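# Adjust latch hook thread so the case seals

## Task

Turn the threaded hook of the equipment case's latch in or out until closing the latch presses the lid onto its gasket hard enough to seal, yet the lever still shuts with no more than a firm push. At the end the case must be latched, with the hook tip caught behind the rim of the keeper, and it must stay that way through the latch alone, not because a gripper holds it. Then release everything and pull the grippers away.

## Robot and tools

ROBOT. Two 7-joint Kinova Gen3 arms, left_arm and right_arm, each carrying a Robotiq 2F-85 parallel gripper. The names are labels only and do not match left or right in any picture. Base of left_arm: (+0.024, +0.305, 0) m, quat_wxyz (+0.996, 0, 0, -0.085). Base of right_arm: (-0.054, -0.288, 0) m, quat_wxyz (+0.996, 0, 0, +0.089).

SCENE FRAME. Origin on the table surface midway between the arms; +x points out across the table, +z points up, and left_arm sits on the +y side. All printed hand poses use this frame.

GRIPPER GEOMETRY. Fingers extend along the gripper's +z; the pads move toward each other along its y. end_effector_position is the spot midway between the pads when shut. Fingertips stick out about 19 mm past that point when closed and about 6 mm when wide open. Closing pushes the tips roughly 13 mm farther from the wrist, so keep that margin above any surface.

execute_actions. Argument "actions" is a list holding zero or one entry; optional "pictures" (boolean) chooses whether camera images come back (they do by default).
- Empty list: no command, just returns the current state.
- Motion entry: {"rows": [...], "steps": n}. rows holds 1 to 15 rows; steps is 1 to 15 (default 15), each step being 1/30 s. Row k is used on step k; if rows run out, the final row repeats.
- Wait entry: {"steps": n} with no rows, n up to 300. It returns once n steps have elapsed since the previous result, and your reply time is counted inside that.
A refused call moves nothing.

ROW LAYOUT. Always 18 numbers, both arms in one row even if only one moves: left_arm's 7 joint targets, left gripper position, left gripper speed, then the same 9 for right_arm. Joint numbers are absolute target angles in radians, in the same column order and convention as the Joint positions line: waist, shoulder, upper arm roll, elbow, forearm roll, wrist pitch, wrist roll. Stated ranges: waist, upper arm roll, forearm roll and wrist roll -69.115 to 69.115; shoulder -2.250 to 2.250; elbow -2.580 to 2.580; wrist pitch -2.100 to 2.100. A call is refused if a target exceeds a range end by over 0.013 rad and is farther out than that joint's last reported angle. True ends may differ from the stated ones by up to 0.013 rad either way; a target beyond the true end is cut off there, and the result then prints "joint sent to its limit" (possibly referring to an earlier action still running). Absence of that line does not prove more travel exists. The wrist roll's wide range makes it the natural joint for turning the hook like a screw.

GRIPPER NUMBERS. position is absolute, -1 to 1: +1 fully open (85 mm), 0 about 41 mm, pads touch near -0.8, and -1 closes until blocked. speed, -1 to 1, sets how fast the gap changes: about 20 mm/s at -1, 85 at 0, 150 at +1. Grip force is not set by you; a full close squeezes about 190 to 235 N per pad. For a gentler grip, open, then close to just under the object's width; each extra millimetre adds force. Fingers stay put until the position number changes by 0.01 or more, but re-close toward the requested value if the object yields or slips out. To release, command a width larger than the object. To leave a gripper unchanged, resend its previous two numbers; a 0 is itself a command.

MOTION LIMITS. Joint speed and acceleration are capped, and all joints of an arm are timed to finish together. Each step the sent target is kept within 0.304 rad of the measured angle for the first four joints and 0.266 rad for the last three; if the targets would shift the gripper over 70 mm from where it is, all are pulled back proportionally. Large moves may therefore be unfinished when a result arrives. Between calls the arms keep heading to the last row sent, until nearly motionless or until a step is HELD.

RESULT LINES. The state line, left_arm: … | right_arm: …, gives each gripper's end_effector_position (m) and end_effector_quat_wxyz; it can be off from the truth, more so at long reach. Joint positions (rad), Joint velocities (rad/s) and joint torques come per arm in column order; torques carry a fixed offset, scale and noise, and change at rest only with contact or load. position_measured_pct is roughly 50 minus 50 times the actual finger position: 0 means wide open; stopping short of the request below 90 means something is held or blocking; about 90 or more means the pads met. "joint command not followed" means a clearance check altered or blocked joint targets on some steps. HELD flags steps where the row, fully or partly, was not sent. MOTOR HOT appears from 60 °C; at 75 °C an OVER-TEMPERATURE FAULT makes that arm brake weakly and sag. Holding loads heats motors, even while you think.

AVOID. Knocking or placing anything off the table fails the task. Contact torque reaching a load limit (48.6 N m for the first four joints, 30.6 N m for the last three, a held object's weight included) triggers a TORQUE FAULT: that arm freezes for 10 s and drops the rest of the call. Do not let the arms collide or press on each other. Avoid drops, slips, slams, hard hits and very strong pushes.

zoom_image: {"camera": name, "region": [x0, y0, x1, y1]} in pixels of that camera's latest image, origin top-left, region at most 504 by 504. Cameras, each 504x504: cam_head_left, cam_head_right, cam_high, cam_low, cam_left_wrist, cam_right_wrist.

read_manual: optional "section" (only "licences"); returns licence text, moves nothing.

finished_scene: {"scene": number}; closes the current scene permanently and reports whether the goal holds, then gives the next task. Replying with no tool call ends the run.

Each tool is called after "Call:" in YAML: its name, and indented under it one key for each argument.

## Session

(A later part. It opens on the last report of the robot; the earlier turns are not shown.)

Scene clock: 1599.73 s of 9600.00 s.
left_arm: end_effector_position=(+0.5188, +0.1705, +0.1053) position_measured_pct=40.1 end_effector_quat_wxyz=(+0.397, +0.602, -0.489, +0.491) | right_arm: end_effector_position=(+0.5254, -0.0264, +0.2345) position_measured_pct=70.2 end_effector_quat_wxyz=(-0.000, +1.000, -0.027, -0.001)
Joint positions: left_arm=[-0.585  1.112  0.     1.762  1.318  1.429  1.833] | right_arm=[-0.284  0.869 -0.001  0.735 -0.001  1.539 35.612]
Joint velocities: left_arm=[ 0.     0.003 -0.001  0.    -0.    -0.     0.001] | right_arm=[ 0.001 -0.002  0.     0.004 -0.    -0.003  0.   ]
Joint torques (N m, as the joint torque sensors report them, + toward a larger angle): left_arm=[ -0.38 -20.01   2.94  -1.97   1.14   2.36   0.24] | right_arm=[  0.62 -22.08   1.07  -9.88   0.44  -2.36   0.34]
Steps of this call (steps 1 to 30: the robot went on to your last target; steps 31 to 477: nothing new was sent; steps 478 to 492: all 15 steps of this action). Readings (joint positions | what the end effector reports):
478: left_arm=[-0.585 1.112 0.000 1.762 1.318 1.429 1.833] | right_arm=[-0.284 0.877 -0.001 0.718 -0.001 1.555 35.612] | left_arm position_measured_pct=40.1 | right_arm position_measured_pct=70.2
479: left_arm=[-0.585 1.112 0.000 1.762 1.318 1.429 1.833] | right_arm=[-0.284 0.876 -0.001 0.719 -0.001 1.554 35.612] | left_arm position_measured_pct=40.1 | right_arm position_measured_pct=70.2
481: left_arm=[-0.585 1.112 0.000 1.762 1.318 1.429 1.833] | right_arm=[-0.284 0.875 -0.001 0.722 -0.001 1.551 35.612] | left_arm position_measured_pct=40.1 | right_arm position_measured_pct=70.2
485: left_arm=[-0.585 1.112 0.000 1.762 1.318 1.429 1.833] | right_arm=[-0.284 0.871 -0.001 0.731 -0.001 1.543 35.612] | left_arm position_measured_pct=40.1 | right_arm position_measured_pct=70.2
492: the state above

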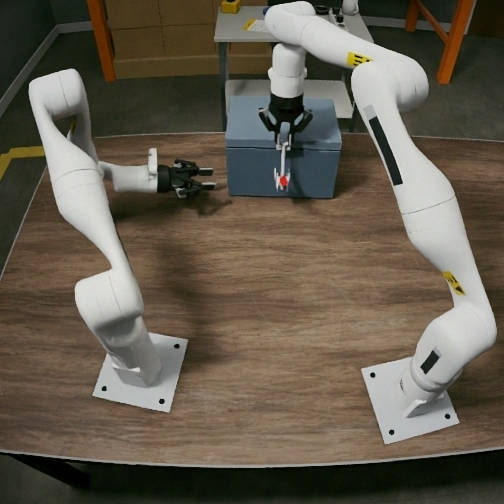

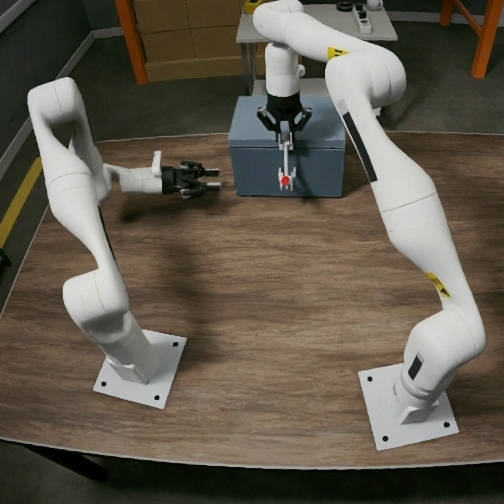

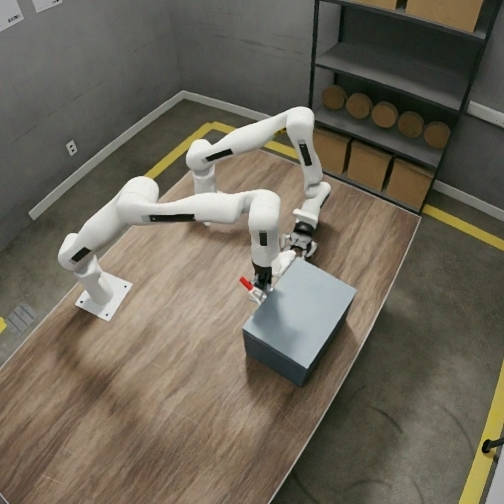

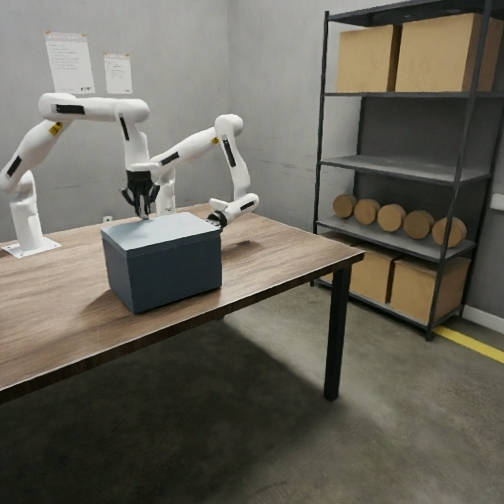

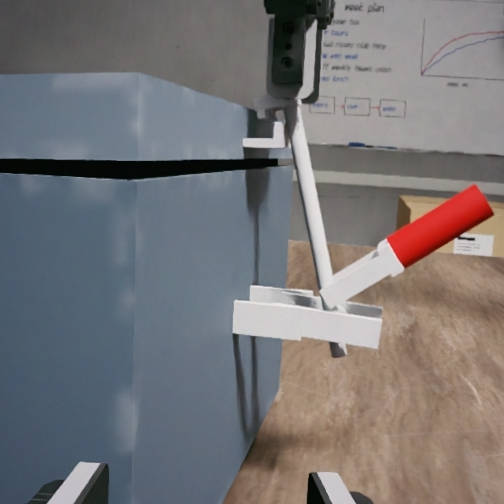

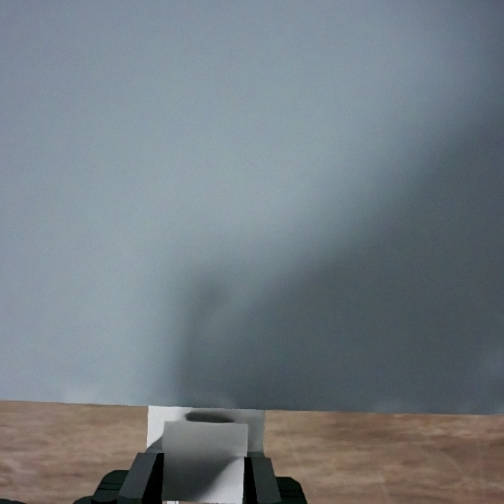

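Call:
execute_actions:
  actions:
    - {"rows":[[-0.585,1.112,0,1.762,1.318,1.429,1.833,0.2,0,-0.2831,0.8727,0,0.731,0,1.538,35.612,-0.44,-0.8],[-0.585,1.112,0,1.762,1.318,1.429,1.833,0.2,0,-0.2831,0.8727,0,0.728,0,1.541,35.612,-0.44,-0.8],[-0.585,1.112,0,1.762,1.318,1.429,1.833,0.2,0,-0.2831,0.8727,0,0.725,0,1.544,35.612,-0.44,-0.8],[-0.585,1.112,0,1.762,1.318,1.429,1.833,0.2,0,-0.2831,0.8727,0,0.725,0,1.544,35.612,-0.33,-0.8],[-0.585,1.112,0,1.762,1.318,1.429,1.833,0.2,0,-0.2831,0.8727,0,0.725,0,1.544,35.612,-0.33,-0.8],[-0.585,1.112,0,1.762,1.318,1.429,1.833,0.2,0,-0.2831,0.8727,0,0.725,0,1.544,35.612,-0.33,-0.8],[-0.585,1.112,0,1.762,1.318,1.429,1.833,0.2,0,-0.2831,0.8727,0,0.725,0,1.544,35.612,-0.33,-0.8],[-0.585,1.112,0,1.762,1.318,1.429,1.833,0.2,0,-0.2831,0.8727,0,0.725,0,1.544,35.612,-0.33,-0.8],[-0.585,1.112,0,1.762,1.318,1.429,1.833,0.2,0,-0.2831,0.8727,0,0.725,0,1.544,35.612,-0.33,-0.8],[-0.585,1.112,0,1.762,1.318,1.429,1.833,0.2,0,-0.2831,0.8727,0,0.725,0,1.544,35.612,-0.33,-0.8],[-0.585,1.112,0,1.762,1.318,1.429,1.833,0.2,0,-0.2831,0.8727,0,0.725,0,1.544,35.612,-0.15,-0.5]],"steps":15}
  pictures: false

Call:
execute_actions:
  actions:
    - {"rows":[[-0.585,1.112,0,1.762,1.318,1.429,1.833,0.2,0,-0.2831,0.8728,0,0.717,0,1.5518,35.612,-0.15,-0.5],[-0.585,1.112,0,1.762,1.318,1.429,1.833,0.2,0,-0.2831,0.8729,0,0.709,0,1.5597,35.612,-0.15,-0.5],[-0.585,1.112,0,1.762,1.318,1.429,1.833,0.2,0,-0.2831,0.873,0,0.701,0,1.5675,35.612,-0.15,-0.5],[-0.585,1.112,0,1.762,1.318,1.429,1.833,0.2,0,-0.2831,0.8731,0,0.693,0,1.5753,35.612,-0.15,-0.5],[-0.585,1.112,0,1.762,1.318,1.429,1.833,0.2,0,-0.2831,0.8733,0,0.685,0,1.5832,35.612,-0.15,-0.5],[-0.585,1.112,0,1.762,1.318,1.429,1.833,0.2,0,-0.2831,0.8734,0,0.677,0,1.591,35.612,-0.15,-0.5],[-0.585,1.112,0,1.762,1.318,1.429,1.833,0.2,0,-0.2831,0.8735,0,0.669,0,1.5989,35.612,-0.15,-0.5],[-0.585,1.112,0,1.762,1.318,1.429,1.833,0.2,0,-0.2831,0.8736,0,0.6613,0,1.6067,35.612,-0.15,-0.5]],"steps":15}

Call:
zoom_image:
  camera: "cam_left_wrist"
  region: [220, 60, 340, 180]

Scene clock: 1631.00 s of 9600.00 s.
left_arm: end_effector_position=(+0.5188, +0.1705, +0.1053) position_measured_pct=40.1 end_effector_quat_wxyz=(+0.397, +0.602, -0.489, +0.491) | right_arm: end_effector_position=(+0.5274, -0.0270, +0.2355) position_measured_pct=62.3 end_effector_quat_wxyz=(+0.000, +1.000, -0.028, -0.000)
Joint positions: left_arm=[-0.585  1.112  0.     1.762  1.318  1.429  1.833] | right_arm=[-0.283  0.873  0.     0.725  0.     1.544 35.612]
Joint velocities: left_arm=[-0.001 -0.003  0.001  0.    -0.001 -0.     0.   ] | right_arm=[ 0.001  0.     0.001 -0.001  0.001  0.     0.   ]
Joint torques (N m, as the joint torque sensors report them, + toward a larger angle): left_arm=[ -0.16 -20.3    3.27  -1.59   0.89   2.33   0.01] | right_arm=[ -0.15 -25.13   0.27  -9.23  -0.19   0.1    0.18]
Steps of this call (steps 1 to 15: the robot went on to your last target; steps 16 to 923: nothing new was sent; steps 924 to 938: all 15 steps of this action). Readings (joint positions | what the end effector reports):
924: left_arm=[-0.585 1.112 0.000 1.762 1.318 1.429 1.833] | right_arm=[-0.284 0.869 -0.001 0.735 -0.001 1.539 35.612] | left_arm position_measured_pct=40.1 | right_arm position_measured_pct=70.2
925: left_arm=[-0.585 1.112 0.000 1.762 1.318 1.429 1.833] | right_arm=[-0.284 0.870 -0.001 0.734 -0.001 1.540 35.612] | left_arm position_measured_pct=40.1 | right_arm position_measured_pct=70.2
927: left_arm=[-0.585 1.112 0.000 1.762 1.318 1.429 1.833] | right_arm=[-0.284 0.871 -0.001 0.731 -0.001 1.543 35.612] | left_arm position_measured_pct=40.1 | right_arm position_measured_pct=70.2
931: left_arm=[-0.585 1.112 0.000 1.762 1.318 1.429 1.833] | right_arm=[-0.284 0.873 -0.000 0.727 -0.000 1.544 35.612] | left_arm position_measured_pct=40.1 | right_arm position_measured_pct=67.5
938: the state above

Scene clock: 1631.50 s of 9600.00 s.
left_arm: end_effector_position=(+0.5188, +0.1705, +0.1053) position_measured_pct=40.1 end_effector_quat_wxyz=(+0.397, +0.602, -0.489, +0.491) | right_arm: end_effector_position=(+0.5275, -0.0270, +0.2549) position_measured_pct=57.5 end_effector_quat_wxyz=(-0.000, +1.000, -0.028, +0.000)
Joint positions: left_arm=[-0.585  1.112  0.     1.762  1.318  1.429  1.833] | right_arm=[-0.283  0.873  0.     0.662  0.     1.606 35.612]
Joint velocities: left_arm=[ 0.001 -0.001  0.    -0.     0.    -0.    -0.001] | right_arm=[-0.003  0.003 -0.001 -0.015  0.     0.012 -0.   ]
Joint torques (N m, as the joint torque sensors report them, + toward a larger angle): left_arm=[ -0.47 -20.55   2.92  -2.07   1.03   2.47   0.16] | right_arm=[  0.13 -24.47   0.26  -9.83  -0.06  -0.06   0.25]
Steps of this call (steps 1 to 15: all 15 steps of this action). Readings (joint positions | what the end effector reports):
1: left_arm=[-0.585 1.112 0.000 1.762 1.318 1.429 1.833] | right_arm=[-0.283 0.873 0.000 0.724 0.000 1.545 35.612] | left_arm position_measured_pct=40.1 | right_arm position_measured_pct=60.3
2: left_arm=[-0.585 1.112 0.000 1.762 1.318 1.429 1.833] | right_arm=[-0.283 0.873 -0.000 0.722 0.000 1.547 35.612] | left_arm position_measured_pct=40.1 | right_arm position_measured_pct=59.1
4: left_arm=[-0.585 1.112 0.000 1.762 1.318 1.429 1.833] | right_arm=[-0.283 0.873 -0.000 0.712 -0.000 1.556 35.612] | left_arm position_measured_pct=40.1 | right_arm position_measured_pct=57.9
8: left_arm=[-0.585 1.112 0.000 1.762 1.318 1.429 1.833] | right_arm=[-0.283 0.874 -0.000 0.686 -0.000 1.582 35.612] | left_arm position_measured_pct=40.1 | right_arm position_measured_pct=57.5
15: the state above

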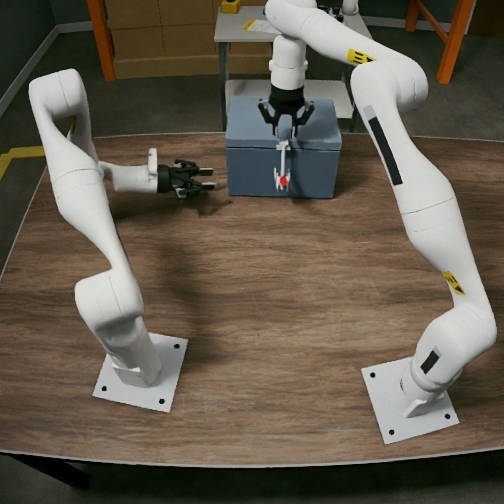

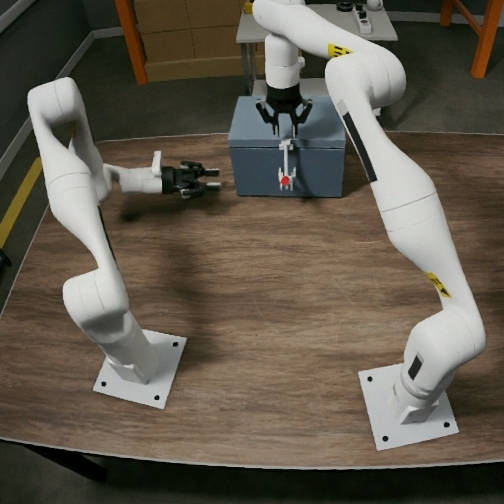

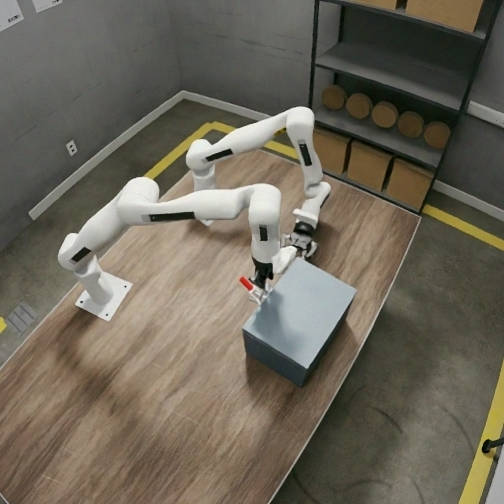

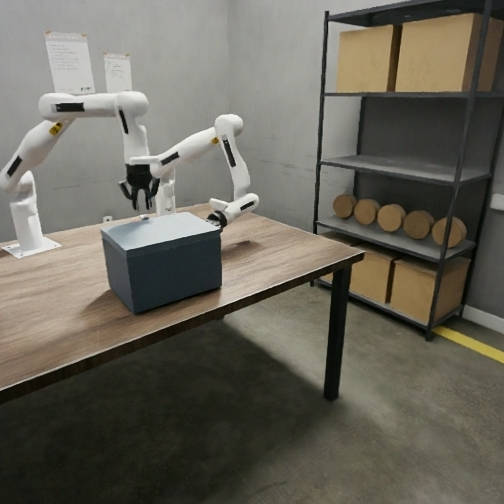

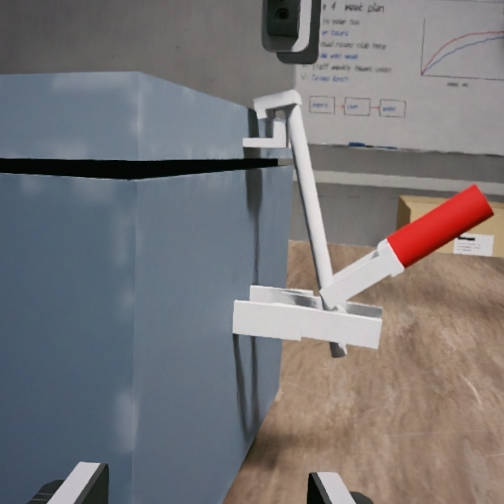

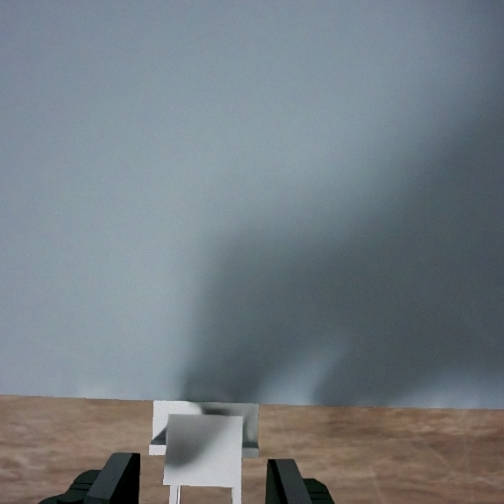

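Region (220, 60, 340, 180) of cam_left_wrist's 504x504 image, scaled by 4.200.

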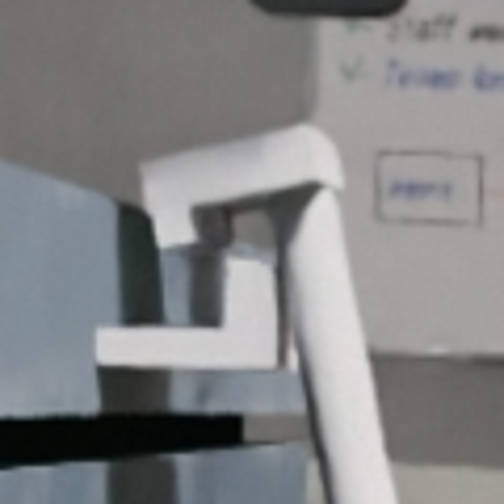

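Call:
execute_actions:
  actions:
    - {"rows":[[-0.585,1.112,0,1.762,1.318,1.429,1.833,0.2,0,-0.2863,0.8614,0,0.6874,0,1.5928,35.609,-0.15,0],[-0.585,1.112,0,1.762,1.318,1.429,1.833,0.2,0,-0.2895,0.8493,0,0.7135,0,1.5789,35.6055,-0.15,0],[-0.585,1.112,0,1.762,1.318,1.429,1.833,0.2,0,-0.2927,0.8371,0,0.7396,0,1.565,35.602,-0.15,0],[-0.585,1.112,0,1.762,1.318,1.429,1.833,0.2,0,-0.2959,0.8249,0,0.7657,0,1.5511,35.599,-0.15,0],[-0.585,1.112,0,1.762,1.318,1.429,1.833,0.2,0,-0.2991,0.8127,0,0.7917,0,1.5371,35.596,-0.15,0],[-0.585,1.112,0,1.762,1.318,1.429,1.833,0.2,0,-0.3023,0.8006,0,0.8178,0,1.5232,35.5925,-0.15,0],[-0.585,1.112,0,1.762,1.318,1.429,1.833,0.2,0,-0.3055,0.7884,0,0.8439,0,1.5093,35.589,-0.15,0],[-0.585,1.112,0,1.762,1.318,1.429,1.833,0.2,0,-0.3087,0.7762,0,0.87,0,1.4954,35.586,-0.15,0],[-0.585,1.112,0,1.762,1.318,1.429,1.833,0.2,0,-0.3134,0.766,0,0.9057,0,1.4699,35.5813,-0.69,0],[-0.585,1.112,0,1.762,1.318,1.429,1.833,0.2,0,-0.318,0.7559,0,0.9413,0,1.4444,35.5767,-0.69,0],[-0.585,1.112,0,1.762,1.318,1.429,1.833,0.2,0,-0.3227,0.7457,0,0.977,0,1.4189,35.572,-0.69,0],[-0.585,1.112,0,1.762,1.318,1.429,1.833,0.2,0,-0.3274,0.7355,0,1.0126,0,1.3935,35.5674,-0.69,0],[-0.585,1.112,0,1.762,1.318,1.429,1.833,0.2,0,-0.3321,0.7253,0,1.0483,0,1.368,35.5627,-0.69,0],[-0.585,1.112,0,1.762,1.318,1.429,1.833,0.2,0,-0.3367,0.7152,0,1.0839,0,1.3425,35.5581,-0.69,0],[-0.585,1.112,0,1.762,1.318,1.429,1.833,0.2,0,-0.3414,0.705,0,1.1196,0,1.317,35.5534,-0.69,0]],"steps":15}
  pictures: false

Call:
execute_actions:
  actions:
    - {"steps":14}

Scene clock: 1653.33 s of 9600.00 s.
left_arm: end_effector_position=(+0.5188, +0.1705, +0.1053) position_measured_pct=40.1 end_effector_quat_wxyz=(+0.397, +0.602, -0.489, +0.491) | right_arm: end_effector_position=(+0.4857, -0.0235, +0.2378) position_measured_pct=70.6 end_effector_quat_wxyz=(-0.000, +1.000, -0.028, +0.000)
Joint positions: left_arm=[-0.585  1.112  0.     1.762  1.318  1.429  1.833] | right_arm=[-0.319  0.756  0.     0.949  0.     1.436 35.576]
Joint velocities: left_arm=[-0.     0.001  0.001 -0.    -0.     0.    -0.   ] | right_arm=[-0.119 -0.281  0.     0.911 -0.001 -0.627 -0.118]
Joint torques (N m, as the joint torque sensors report them, + toward a larger angle): left_arm=[ -0.2  -20.54   2.9   -1.83   1.01   2.47   0.24] | right_arm=[ -0.1  -23.01   0.13  -9.07  -0.22  -0.01   0.48]
Steps of this call (steps 1 to 15: the robot went on to your last target; steps 16 to 640: nothing new was sent; steps 641 to 655: all 15 steps of this action). Readings (joint positions | what the end effector reports):
641: left_arm=[-0.585 1.112 0.000 1.762 1.318 1.429 1.833] | right_arm=[-0.283 0.873 0.000 0.662 0.000 1.606 35.612] | left_arm position_measured_pct=40.1 | right_arm position_measured_pct=57.5
642: left_arm=[-0.585 1.112 0.000 1.762 1.318 1.429 1.833] | right_arm=[-0.284 0.870 0.000 0.668 0.000 1.603 35.611] | left_arm position_measured_pct=40.1 | right_arm position_measured_pct=57.5
644: left_arm=[-0.585 1.112 0.000 1.762 1.318 1.429 1.833] | right_arm=[-0.287 0.857 0.000 0.693 0.000 1.591 35.608] | left_arm position_measured_pct=40.1 | right_arm position_measured_pct=57.5
648: left_arm=[-0.585 1.112 0.000 1.762 1.318 1.429 1.833] | right_arm=[-0.296 0.823 0.000 0.766 0.000 1.551 35.599] | left_arm position_measured_pct=40.1 | right_arm position_measured_pct=57.5
655: the state above

Scene clock: 1653.80 s of 9600.00 s.
left_arm: end_effector_position=(+0.5188, +0.1705, +0.1053) position_measured_pct=40.1 end_effector_quat_wxyz=(+0.397, +0.602, -0.489, +0.491) | right_arm: end_effector_position=(+0.4596, -0.0233, +0.2146) position_measured_pct=84.1 end_effector_quat_wxyz=(+0.000, +1.000, -0.028, -0.000)
Joint positions: left_arm=[-0.585  1.112  0.     1.762  1.318  1.429  1.833] | right_arm=[-0.341  0.706 -0.     1.119 -0.     1.317 35.553]
Joint velocities: left_arm=[-0.    -0.002  0.     0.    -0.     0.     0.   ] | right_arm=[-0.005 -0.009  0.     0.005 -0.    -0.003 -0.   ]
Joint torques (N m, as the joint torque sensors report them, + toward a larger angle): left_arm=[ -0.22 -20.26   3.17  -1.71   1.05   2.54   0.18] | right_arm=[  0.21 -22.49   0.43  -9.19  -0.08   0.07   0.24]
Steps of this call (steps 1 to 14: the robot went on to your last target). Readings (joint positions | what the end effector reports):
1: left_arm=[-0.585 1.112 0.000 1.762 1.318 1.429 1.833] | right_arm=[-0.323 0.746 0.000 0.980 0.000 1.415 35.572] | left_arm position_measured_pct=40.1 | right_arm position_measured_pct=73.8
2: left_arm=[-0.585 1.112 0.000 1.762 1.318 1.429 1.833] | right_arm=[-0.327 0.738 -0.000 1.009 -0.000 1.395 35.568] | left_arm position_measured_pct=40.1 | right_arm position_measured_pct=76.6
4: left_arm=[-0.585 1.112 0.000 1.762 1.318 1.429 1.833] | right_arm=[-0.334 0.724 -0.000 1.060 -0.000 1.359 35.561] | left_arm position_measured_pct=40.1 | right_arm position_measured_pct=81.7
8: left_arm=[-0.585 1.112 0.000 1.762 1.318 1.429 1.833] | right_arm=[-0.340 0.710 -0.000 1.113 -0.000 1.321 35.554] | left_arm position_measured_pct=40.1 | right_arm position_measured_pct=84.1
14: the state above

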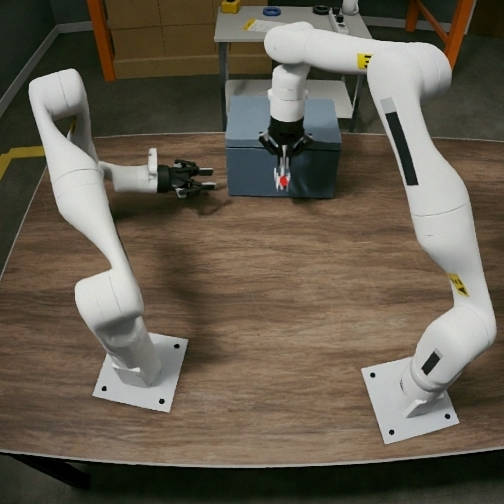

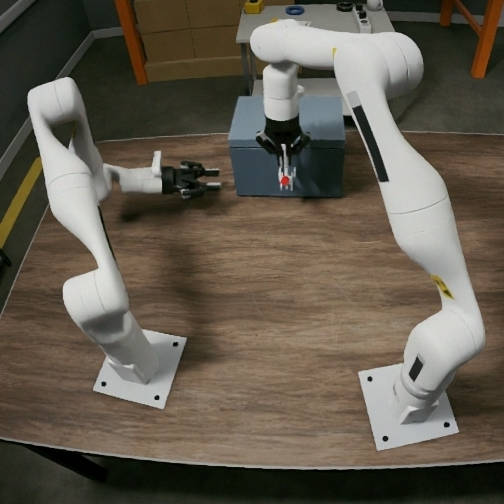

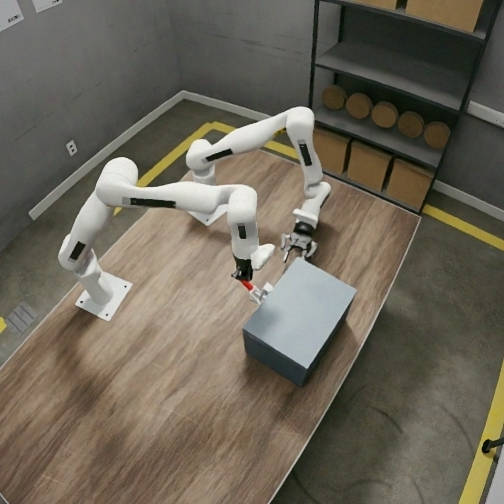

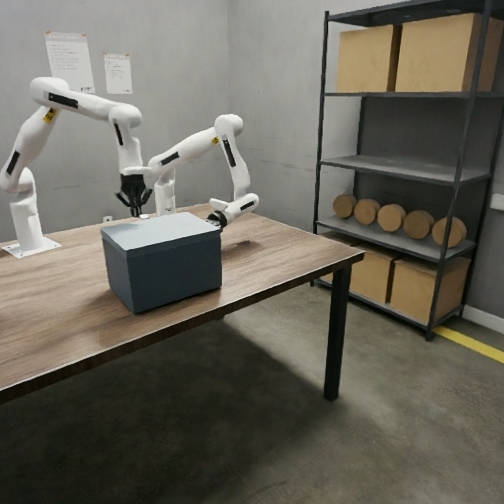

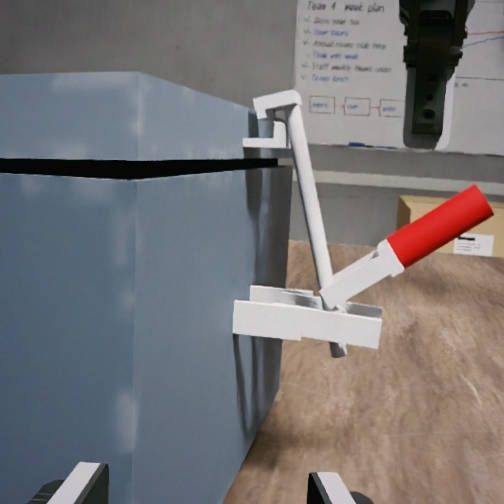

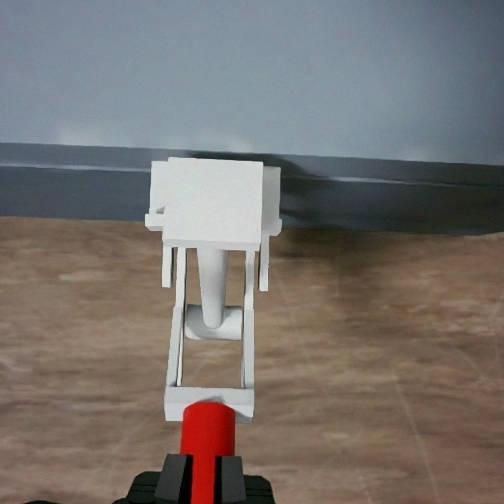

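Call:
execute_actions:
  actions:
    - {"rows":[[-0.585,1.112,0,1.762,1.318,1.429,1.833,0.2,0,-0.3415,0.7072,0,1.127,0,1.3074,35.5533,-0.69,0],[-0.585,1.112,0,1.762,1.318,1.429,1.833,0.2,0,-0.3416,0.7094,0,1.1344,0,1.2978,35.5532,-0.69,0],[-0.585,1.112,0,1.762,1.318,1.429,1.833,0.2,0,-0.3417,0.7115,0,1.1418,0,1.2883,35.5531,-0.69,0],[-0.585,1.112,0,1.762,1.318,1.429,1.833,0.2,0,-0.3418,0.7137,0,1.1492,0,1.2787,35.553,-0.69,0],[-0.585,1.112,0,1.762,1.318,1.429,1.833,0.2,0,-0.3427,0.7134,0,1.1566,0,1.2715,35.552,-0.69,0],[-0.585,1.112,0,1.762,1.318,1.429,1.833,0.2,0,-0.3436,0.7132,0,1.1641,0,1.2644,35.551,-0.69,0],[-0.585,1.112,0,1.762,1.318,1.429,1.833,0.2,0,-0.3446,0.7129,0,1.1715,0,1.2572,35.55,-0.69,0],[-0.585,1.112,0,1.762,1.318,1.429,1.833,0.2,0,-0.3455,0.7126,0,1.1789,0,1.25,35.549,-0.69,0],[-0.585,1.112,0,1.762,1.318,1.429,1.833,0.2,0,-0.3464,0.7123,0,1.1864,0,1.2429,35.548,-0.69,0],[-0.585,1.112,0,1.762,1.318,1.429,1.833,0.2,0,-0.3473,0.7121,0,1.1938,0,1.2357,35.547,-0.69,0],[-0.585,1.112,0,1.762,1.318,1.429,1.833,0.2,0,-0.3482,0.7118,0,1.2013,0,1.2286,35.5465,-0.69,0],[-0.585,1.112,0,1.762,1.318,1.429,1.833,0.2,0,-0.3491,0.7115,0,1.2087,0,1.2214,35.5456,-0.69,0],[-0.585,1.112,0,1.762,1.318,1.429,1.833,0.2,0,-0.3501,0.7112,0,1.2161,0,1.2142,35.5447,-0.69,0],[-0.585,1.112,0,1.762,1.318,1.429,1.833,0.2,0,-0.351,0.711,0,1.2236,0,1.2071,35.5438,-0.69,0],[-0.585,1.112,0,1.762,1.318,1.429,1.833,0.2,0,-0.3519,0.7107,0,1.231,0,1.1999,35.5429,-0.69,0]],"steps":15}
  pictures: false

Call:
execute_actions:
  actions:
    - {"rows":[[-0.585,1.112,0,1.762,1.318,1.429,1.833,0.2,0,-0.3529,0.7106,0,1.238,0,1.193,35.5419,-0.69,0],[-0.585,1.112,0,1.762,1.318,1.429,1.833,0.2,0,-0.3539,0.7105,0,1.245,0,1.1861,35.5409,-0.69,0],[-0.585,1.112,0,1.762,1.318,1.429,1.833,0.2,0,-0.355,0.7103,0,1.252,0,1.1792,35.5398,-0.69,0],[-0.585,1.112,0,1.762,1.318,1.429,1.833,0.2,0,-0.356,0.7102,0,1.259,0,1.1723,35.5388,-0.69,0],[-0.585,1.112,0,1.762,1.318,1.429,1.833,0.2,0,-0.357,0.7101,0,1.2661,0,1.1654,35.5378,-0.69,0],[-0.585,1.112,0,1.762,1.318,1.429,1.833,0.2,0,-0.358,0.71,0,1.2731,0,1.1586,35.5368,-0.69,0],[-0.585,1.112,0,1.762,1.318,1.429,1.833,0.2,0,-0.359,0.7099,0,1.2801,0,1.1517,35.5358,-0.69,0],[-0.585,1.112,0,1.762,1.318,1.429,1.833,0.2,0,-0.3601,0.7097,0,1.2871,0,1.1448,35.5347,-0.69,0],[-0.585,1.112,0,1.762,1.318,1.429,1.833,0.2,0,-0.3611,0.7096,0,1.2941,0,1.1379,35.5337,-0.69,0],[-0.585,1.112,0,1.762,1.318,1.429,1.833,0.2,0,-0.3621,0.7095,0,1.3011,0,1.131,35.5327,-0.69,0]],"steps":15}

Call:
zoom_image:
  camera: "cam_left_wrist"
  region: [220, 60, 340, 180]

Scene clock: 1683.70 s of 9600.00 s.
left_arm: end_effector_position=(+0.5188, +0.1705, +0.1053) position_measured_pct=40.1 end_effector_quat_wxyz=(+0.397, +0.602, -0.489, +0.491) | right_arm: end_effector_position=(+0.4518, -0.0227, +0.1852) position_measured_pct=84.1 end_effector_quat_wxyz=(-0.000, +1.000, -0.028, +0.000)
Joint positions: left_arm=[-0.585  1.112  0.     1.762  1.318  1.429  1.833] | right_arm=[-0.349  0.711  0.     1.207  0.     1.223 35.546]
Joint velocities: left_arm=[ 0.    -0.003  0.    -0.     0.001  0.    -0.001] | right_arm=[-0.025 -0.008  0.001  0.22   0.    -0.214 -0.026]
Joint torques (N m, as the joint torque sensors report them, + toward a larger angle): left_arm=[ -0.23 -20.32   3.26  -1.54   0.99   2.37   0.02] | right_arm=[ -0.21 -21.6    0.09  -8.73  -0.13  -0.15   0.17]
Steps of this call (steps 1 to 30: the robot went on to your last target; steps 31 to 882: nothing new was sent; steps 883 to 897: all 15 steps of this action). Readings (joint positions | what the end effector reports):
883: left_arm=[-0.585 1.112 0.000 1.762 1.318 1.429 1.833] | right_arm=[-0.341 0.705 0.000 1.120 0.000 1.316 35.553] | left_arm position_measured_pct=40.1 | right_arm position_measured_pct=84.1
884: left_arm=[-0.585 1.112 0.000 1.762 1.318 1.429 1.833] | right_arm=[-0.341 0.706 0.000 1.123 0.000 1.313 35.553] | left_arm position_measured_pct=40.1 | right_arm position_measured_pct=84.1
886: left_arm=[-0.585 1.112 0.000 1.762 1.318 1.429 1.833] | right_arm=[-0.342 0.708 0.000 1.131 0.000 1.302 35.553] | left_arm position_measured_pct=40.1 | right_arm position_measured_pct=84.1
890: left_arm=[-0.585 1.112 0.000 1.762 1.318 1.429 1.833] | right_arm=[-0.343 0.712 0.000 1.156 0.000 1.273 35.552] | left_arm position_measured_pct=40.1 | right_arm position_measured_pct=84.1
897: the state above

Scene clock: 1684.20 s of 9600.00 s.
left_arm: end_effector_position=(+0.5188, +0.1705, +0.1053) position_measured_pct=40.1 end_effector_quat_wxyz=(+0.397, +0.602, -0.489, +0.491) | right_arm: end_effector_position=(+0.4387, -0.0222, +0.1595) position_measured_pct=84.1 end_effector_quat_wxyz=(-0.000, +1.000, -0.028, +0.000)
Joint positions: left_arm=[-0.585  1.112  0.     1.762  1.318  1.429  1.833] | right_arm=[-0.361  0.71  -0.     1.298  0.     1.133 35.533]
Joint velocities: left_arm=[ 0.     0.    -0.001 -0.    -0.001  0.    -0.001] | right_arm=[-0.007 -0.002  0.001  0.032  0.    -0.032 -0.004]
Joint torques (N m, as the joint torque sensors report them, + toward a larger angle): left_arm=[ -0.61 -20.11   3.    -1.56   1.01   2.45   0.05] | right_arm=[  0.01 -21.67  -0.11  -9.15  -0.17   0.34   0.1 ]
Steps of this call (steps 1 to 15: all 15 steps of this action). Readings (joint positions | what the end effector reports):
1: left_arm=[-0.585 1.112 0.000 1.762 1.318 1.429 1.833] | right_arm=[-0.350 0.711 0.000 1.214 0.000 1.216 35.545] | left_arm position_measured_pct=40.1 | right_arm position_measured_pct=84.1
2: left_arm=[-0.585 1.112 0.000 1.762 1.318 1.429 1.833] | right_arm=[-0.351 0.711 0.000 1.222 0.000 1.209 35.544] | left_arm position_measured_pct=40.1 | right_arm position_measured_pct=84.1
4: left_arm=[-0.585 1.112 0.000 1.762 1.318 1.429 1.833] | right_arm=[-0.353 0.710 0.000 1.236 0.000 1.194 35.542] | left_arm position_measured_pct=40.1 | right_arm position_measured_pct=84.1
8: left_arm=[-0.585 1.112 0.000 1.762 1.318 1.429 1.833] | right_arm=[-0.357 0.710 0.000 1.265 0.000 1.167 35.538] | left_arm position_measured_pct=40.1 | right_arm position_measured_pct=84.1
15: the state above

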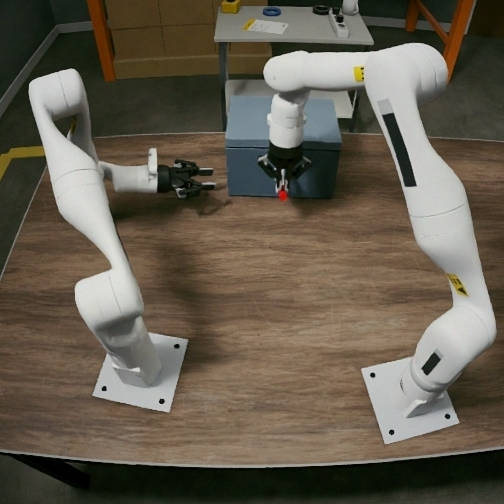

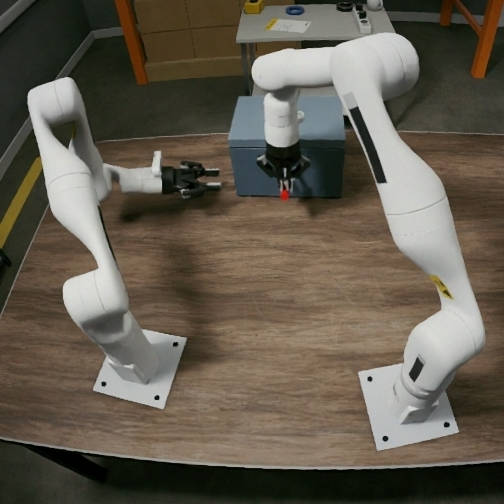

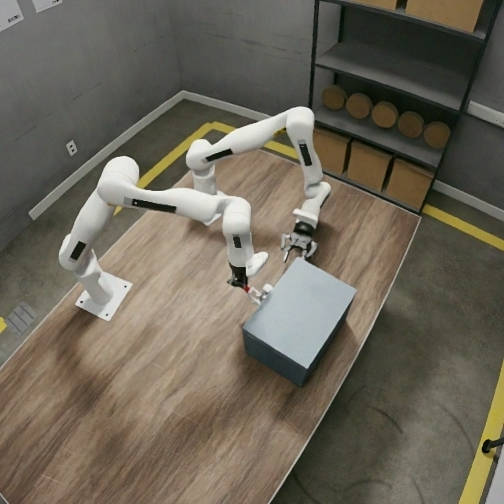

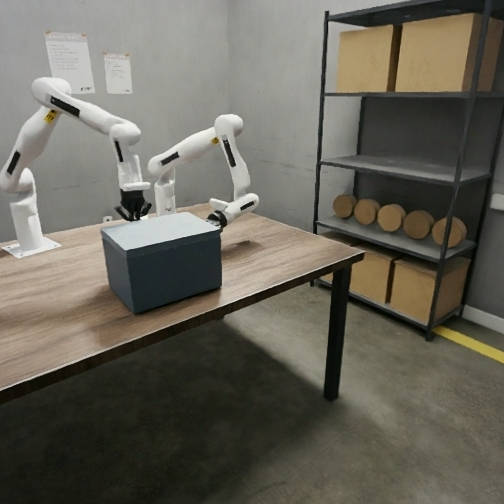

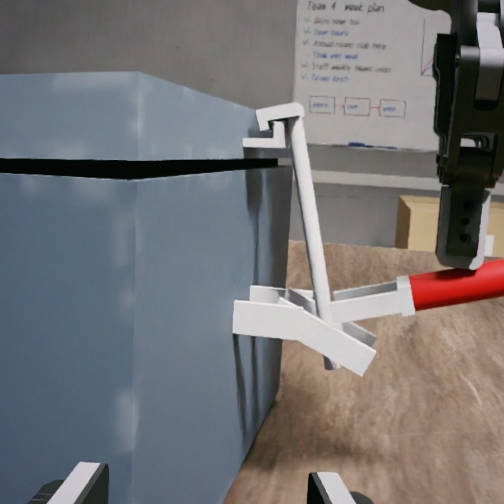

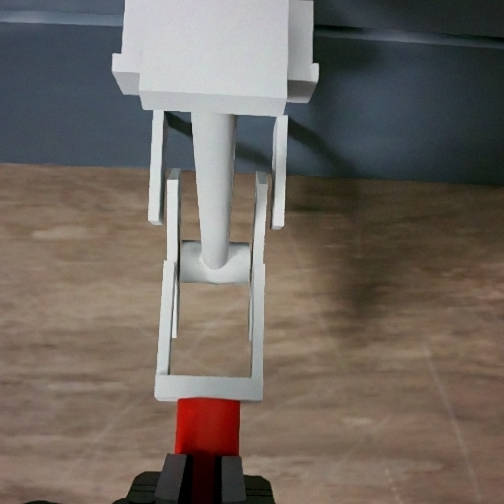

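Region (220, 60, 340, 180) of cam_left_wrist's 504x504 image, scaled by 4.200.

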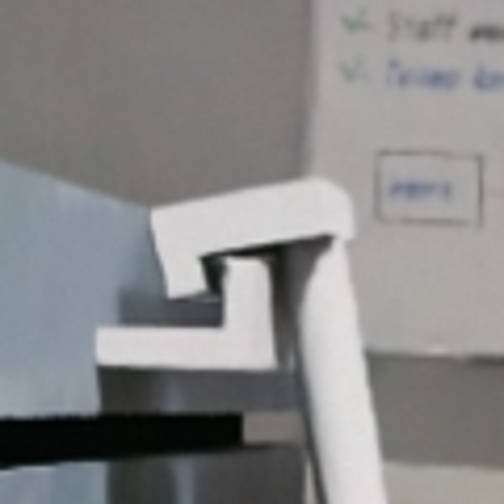

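Call:
execute_actions:
  actions:
    - {"rows":[[-0.585,1.112,0,1.762,1.318,1.429,1.833,0.2,0,-0.3627,0.7107,0,1.3059,0,1.125,35.5321,-0.69,0],[-0.585,1.112,0,1.762,1.318,1.429,1.833,0.2,0,-0.3632,0.7118,0,1.3107,0,1.1191,35.5316,-0.69,0],[-0.585,1.112,0,1.762,1.318,1.429,1.833,0.2,0,-0.3638,0.713,0,1.3155,0,1.1131,35.531,-0.69,0],[-0.585,1.112,0,1.762,1.318,1.429,1.833,0.2,0,-0.3644,0.7141,0,1.3203,0,1.1072,35.5304,-0.69,0],[-0.585,1.112,0,1.762,1.318,1.429,1.833,0.2,0,-0.365,0.7153,0,1.325,0,1.1012,35.5298,-0.69,0],[-0.585,1.112,0,1.762,1.318,1.429,1.833,0.2,0,-0.3655,0.7165,0,1.3298,0,1.0953,35.5293,-0.69,0],[-0.585,1.112,0,1.762,1.318,1.429,1.833,0.2,0,-0.3661,0.7176,0,1.3346,0,1.0893,35.5287,-0.69,0],[-0.585,1.112,0,1.762,1.318,1.429,1.833,0.2,0,-0.3667,0.7188,0,1.3394,0,1.0834,35.5281,-0.69,0],[-0.585,1.112,0,1.762,1.318,1.429,1.833,0.2,0,-0.3672,0.7199,0,1.3442,0,1.0774,35.5276,-0.69,0],[-0.585,1.112,0,1.762,1.318,1.429,1.833,0.2,0,-0.3678,0.7211,0,1.349,0,1.0715,35.527,-0.69,0],[-0.585,1.112,0,1.762,1.318,1.429,1.833,0.2,0,-0.3687,0.7218,0,1.3544,0,1.0654,35.5261,-0.69,0],[-0.585,1.112,0,1.762,1.318,1.429,1.833,0.2,0,-0.3696,0.7225,0,1.3598,0,1.0593,35.5252,-0.69,0],[-0.585,1.112,0,1.762,1.318,1.429,1.833,0.2,0,-0.3705,0.7232,0,1.3652,0,1.0532,35.5243,-0.69,0]],"steps":15}
  pictures: false

Call:
execute_actions:
  actions:
    - {"steps":10}

Scene clock: 1742.63 s of 9600.00 s.
left_arm: end_effector_position=(+0.5188, +0.1705, +0.1053) position_measured_pct=40.1 end_effector_quat_wxyz=(+0.397, +0.602, -0.489, +0.491) | right_arm: end_effector_position=(+0.4329, -0.0219, +0.1377) position_measured_pct=84.1 end_effector_quat_wxyz=(-0.001, +1.000, -0.028, +0.003)
Joint positions: left_arm=[-0.585  1.112  0.     1.762  1.318  1.429  1.833] | right_arm=[-0.369  0.72   0.001  1.356  0.001  1.06  35.525]
Joint velocities: left_arm=[-0.001 -0.001  0.001 -0.    -0.     0.     0.001] | right_arm=[-0.007  0.005  0.003  0.085  0.003 -0.114 -0.015]
Joint torques (N m, as the joint torque sensors report them, + toward a larger angle): left_arm=[ -0.2  -20.14   3.02  -1.62   0.93   2.51   0.05] | right_arm=[ -0.82 -18.27  -0.79  -6.81  -0.68   0.12   0.26]
Steps of this call (steps 1 to 15: the robot went on to your last target; steps 16 to 1738: nothing new was sent; steps 1739 to 1753: all 15 steps of this action). Readings (joint positions | what the end effector reports):
1739: left_arm=[-0.585 1.112 0.000 1.762 1.318 1.429 1.833] | right_arm=[-0.362 0.709 0.000 1.301 0.000 1.130 35.533] | left_arm position_measured_pct=40.1 | right_arm position_measured_pct=84.1
1740: left_arm=[-0.585 1.112 0.000 1.762 1.318 1.429 1.833] | right_arm=[-0.362 0.710 0.000 1.303 0.000 1.128 35.532] | left_arm position_measured_pct=40.1 | right_arm position_measured_pct=84.1
1742: left_arm=[-0.585 1.112 0.000 1.762 1.318 1.429 1.833] | right_arm=[-0.363 0.711 0.000 1.309 0.000 1.121 35.532] | left_arm position_measured_pct=40.1 | right_arm position_measured_pct=84.1
1746: left_arm=[-0.585 1.112 0.000 1.762 1.318 1.429 1.833] | right_arm=[-0.365 0.715 0.000 1.326 0.000 1.101 35.530] | left_arm position_measured_pct=40.1 | right_arm position_measured_pct=84.1
1753: the state above

Scene clock: 1742.97 s of 9600.00 s.
left_arm: end_effector_position=(+0.5188, +0.1705, +0.1053) position_measured_pct=40.1 end_effector_quat_wxyz=(+0.397, +0.602, -0.489, +0.491) | right_arm: end_effector_position=(+0.4326, -0.0220, +0.1366) position_measured_pct=84.1 end_effector_quat_wxyz=(-0.001, +1.000, -0.029, +0.004)
Joint positions: left_arm=[-0.585  1.112  0.     1.762  1.318  1.429  1.833] | right_arm=[-0.369  0.719  0.001  1.362  0.001  1.052 35.524]
Joint velocities: left_arm=[-0.     0.001  0.    -0.    -0.001  0.001 -0.   ] | right_arm=[ 0.001  0.     0.001  0.001  0.    -0.001 -0.   ]
Joint torques (N m, as the joint torque sensors report them, + toward a larger angle): left_arm=[ -0.42 -20.2    3.4   -1.51   1.37   2.42  -0.05] | right_arm=[ -1.42 -17.56  -0.95  -5.75  -0.87   0.39   0.18]
Steps of this call (steps 1 to 10: the robot went on to your last target). Readings (joint positions | what the end effector reports):
1: left_arm=[-0.585 1.112 0.000 1.762 1.318 1.429 1.833] | right_arm=[-0.369 0.720 0.001 1.359 0.001 1.057 35.525] | left_arm position_measured_pct=40.1 | right_arm position_measured_pct=84.1
2: left_arm=[-0.585 1.112 0.000 1.762 1.318 1.429 1.833] | right_arm=[-0.369 0.720 0.001 1.360 0.001 1.055 35.525] | left_arm position_measured_pct=40.1 | right_arm position_measured_pct=84.1
4: left_arm=[-0.585 1.112 0.000 1.762 1.318 1.429 1.833] | right_arm=[-0.369 0.719 0.001 1.361 0.001 1.054 35.524] | left_arm position_measured_pct=40.1 | right_arm position_measured_pct=84.1
8: left_arm=[-0.585 1.112 0.000 1.762 1.318 1.429 1.833] | right_arm=[-0.369 0.719 0.001 1.362 0.001 1.053 35.524] | left_arm position_measured_pct=40.1 | right_arm position_measured_pct=84.1
10: the state above

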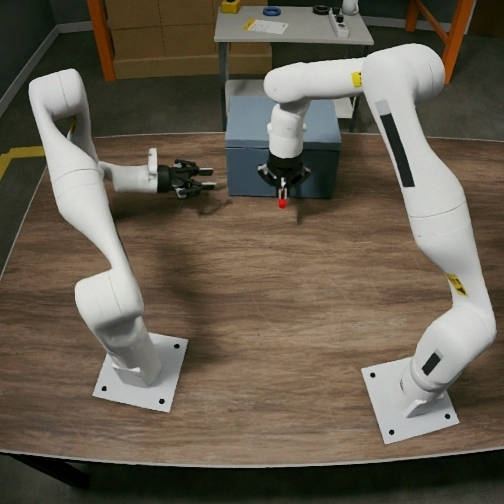

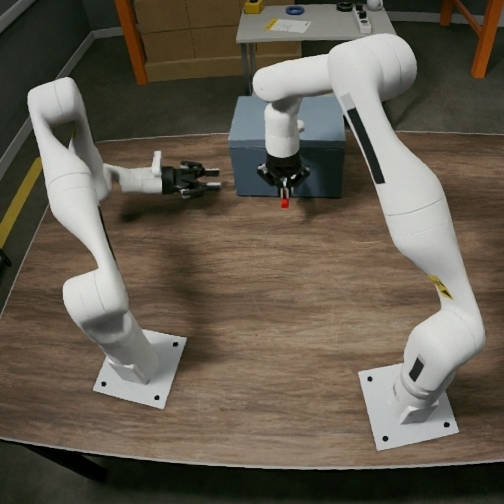

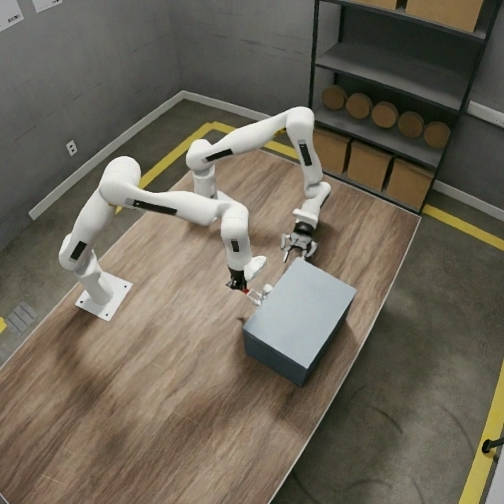

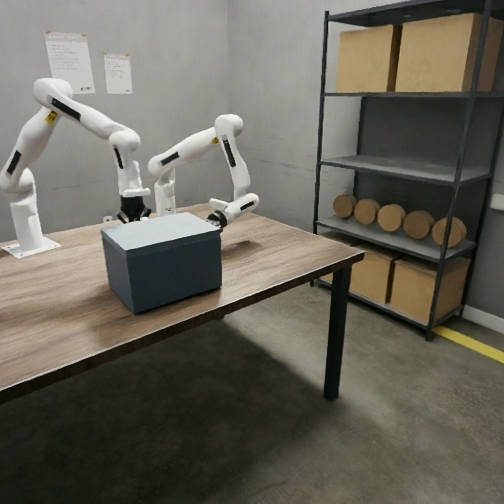

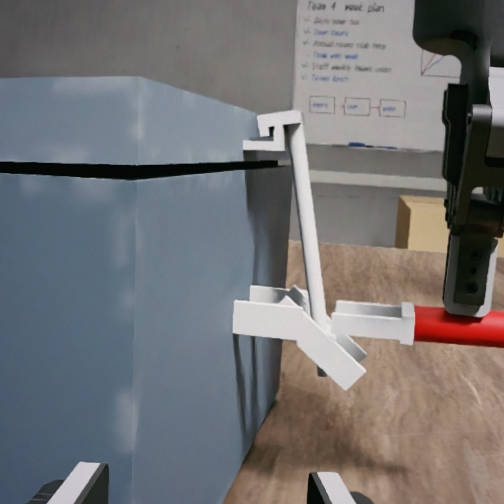

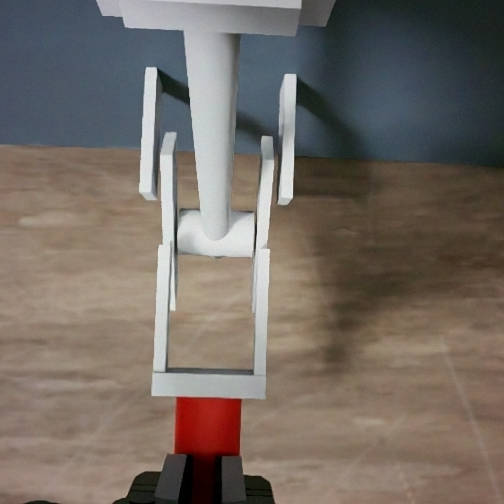

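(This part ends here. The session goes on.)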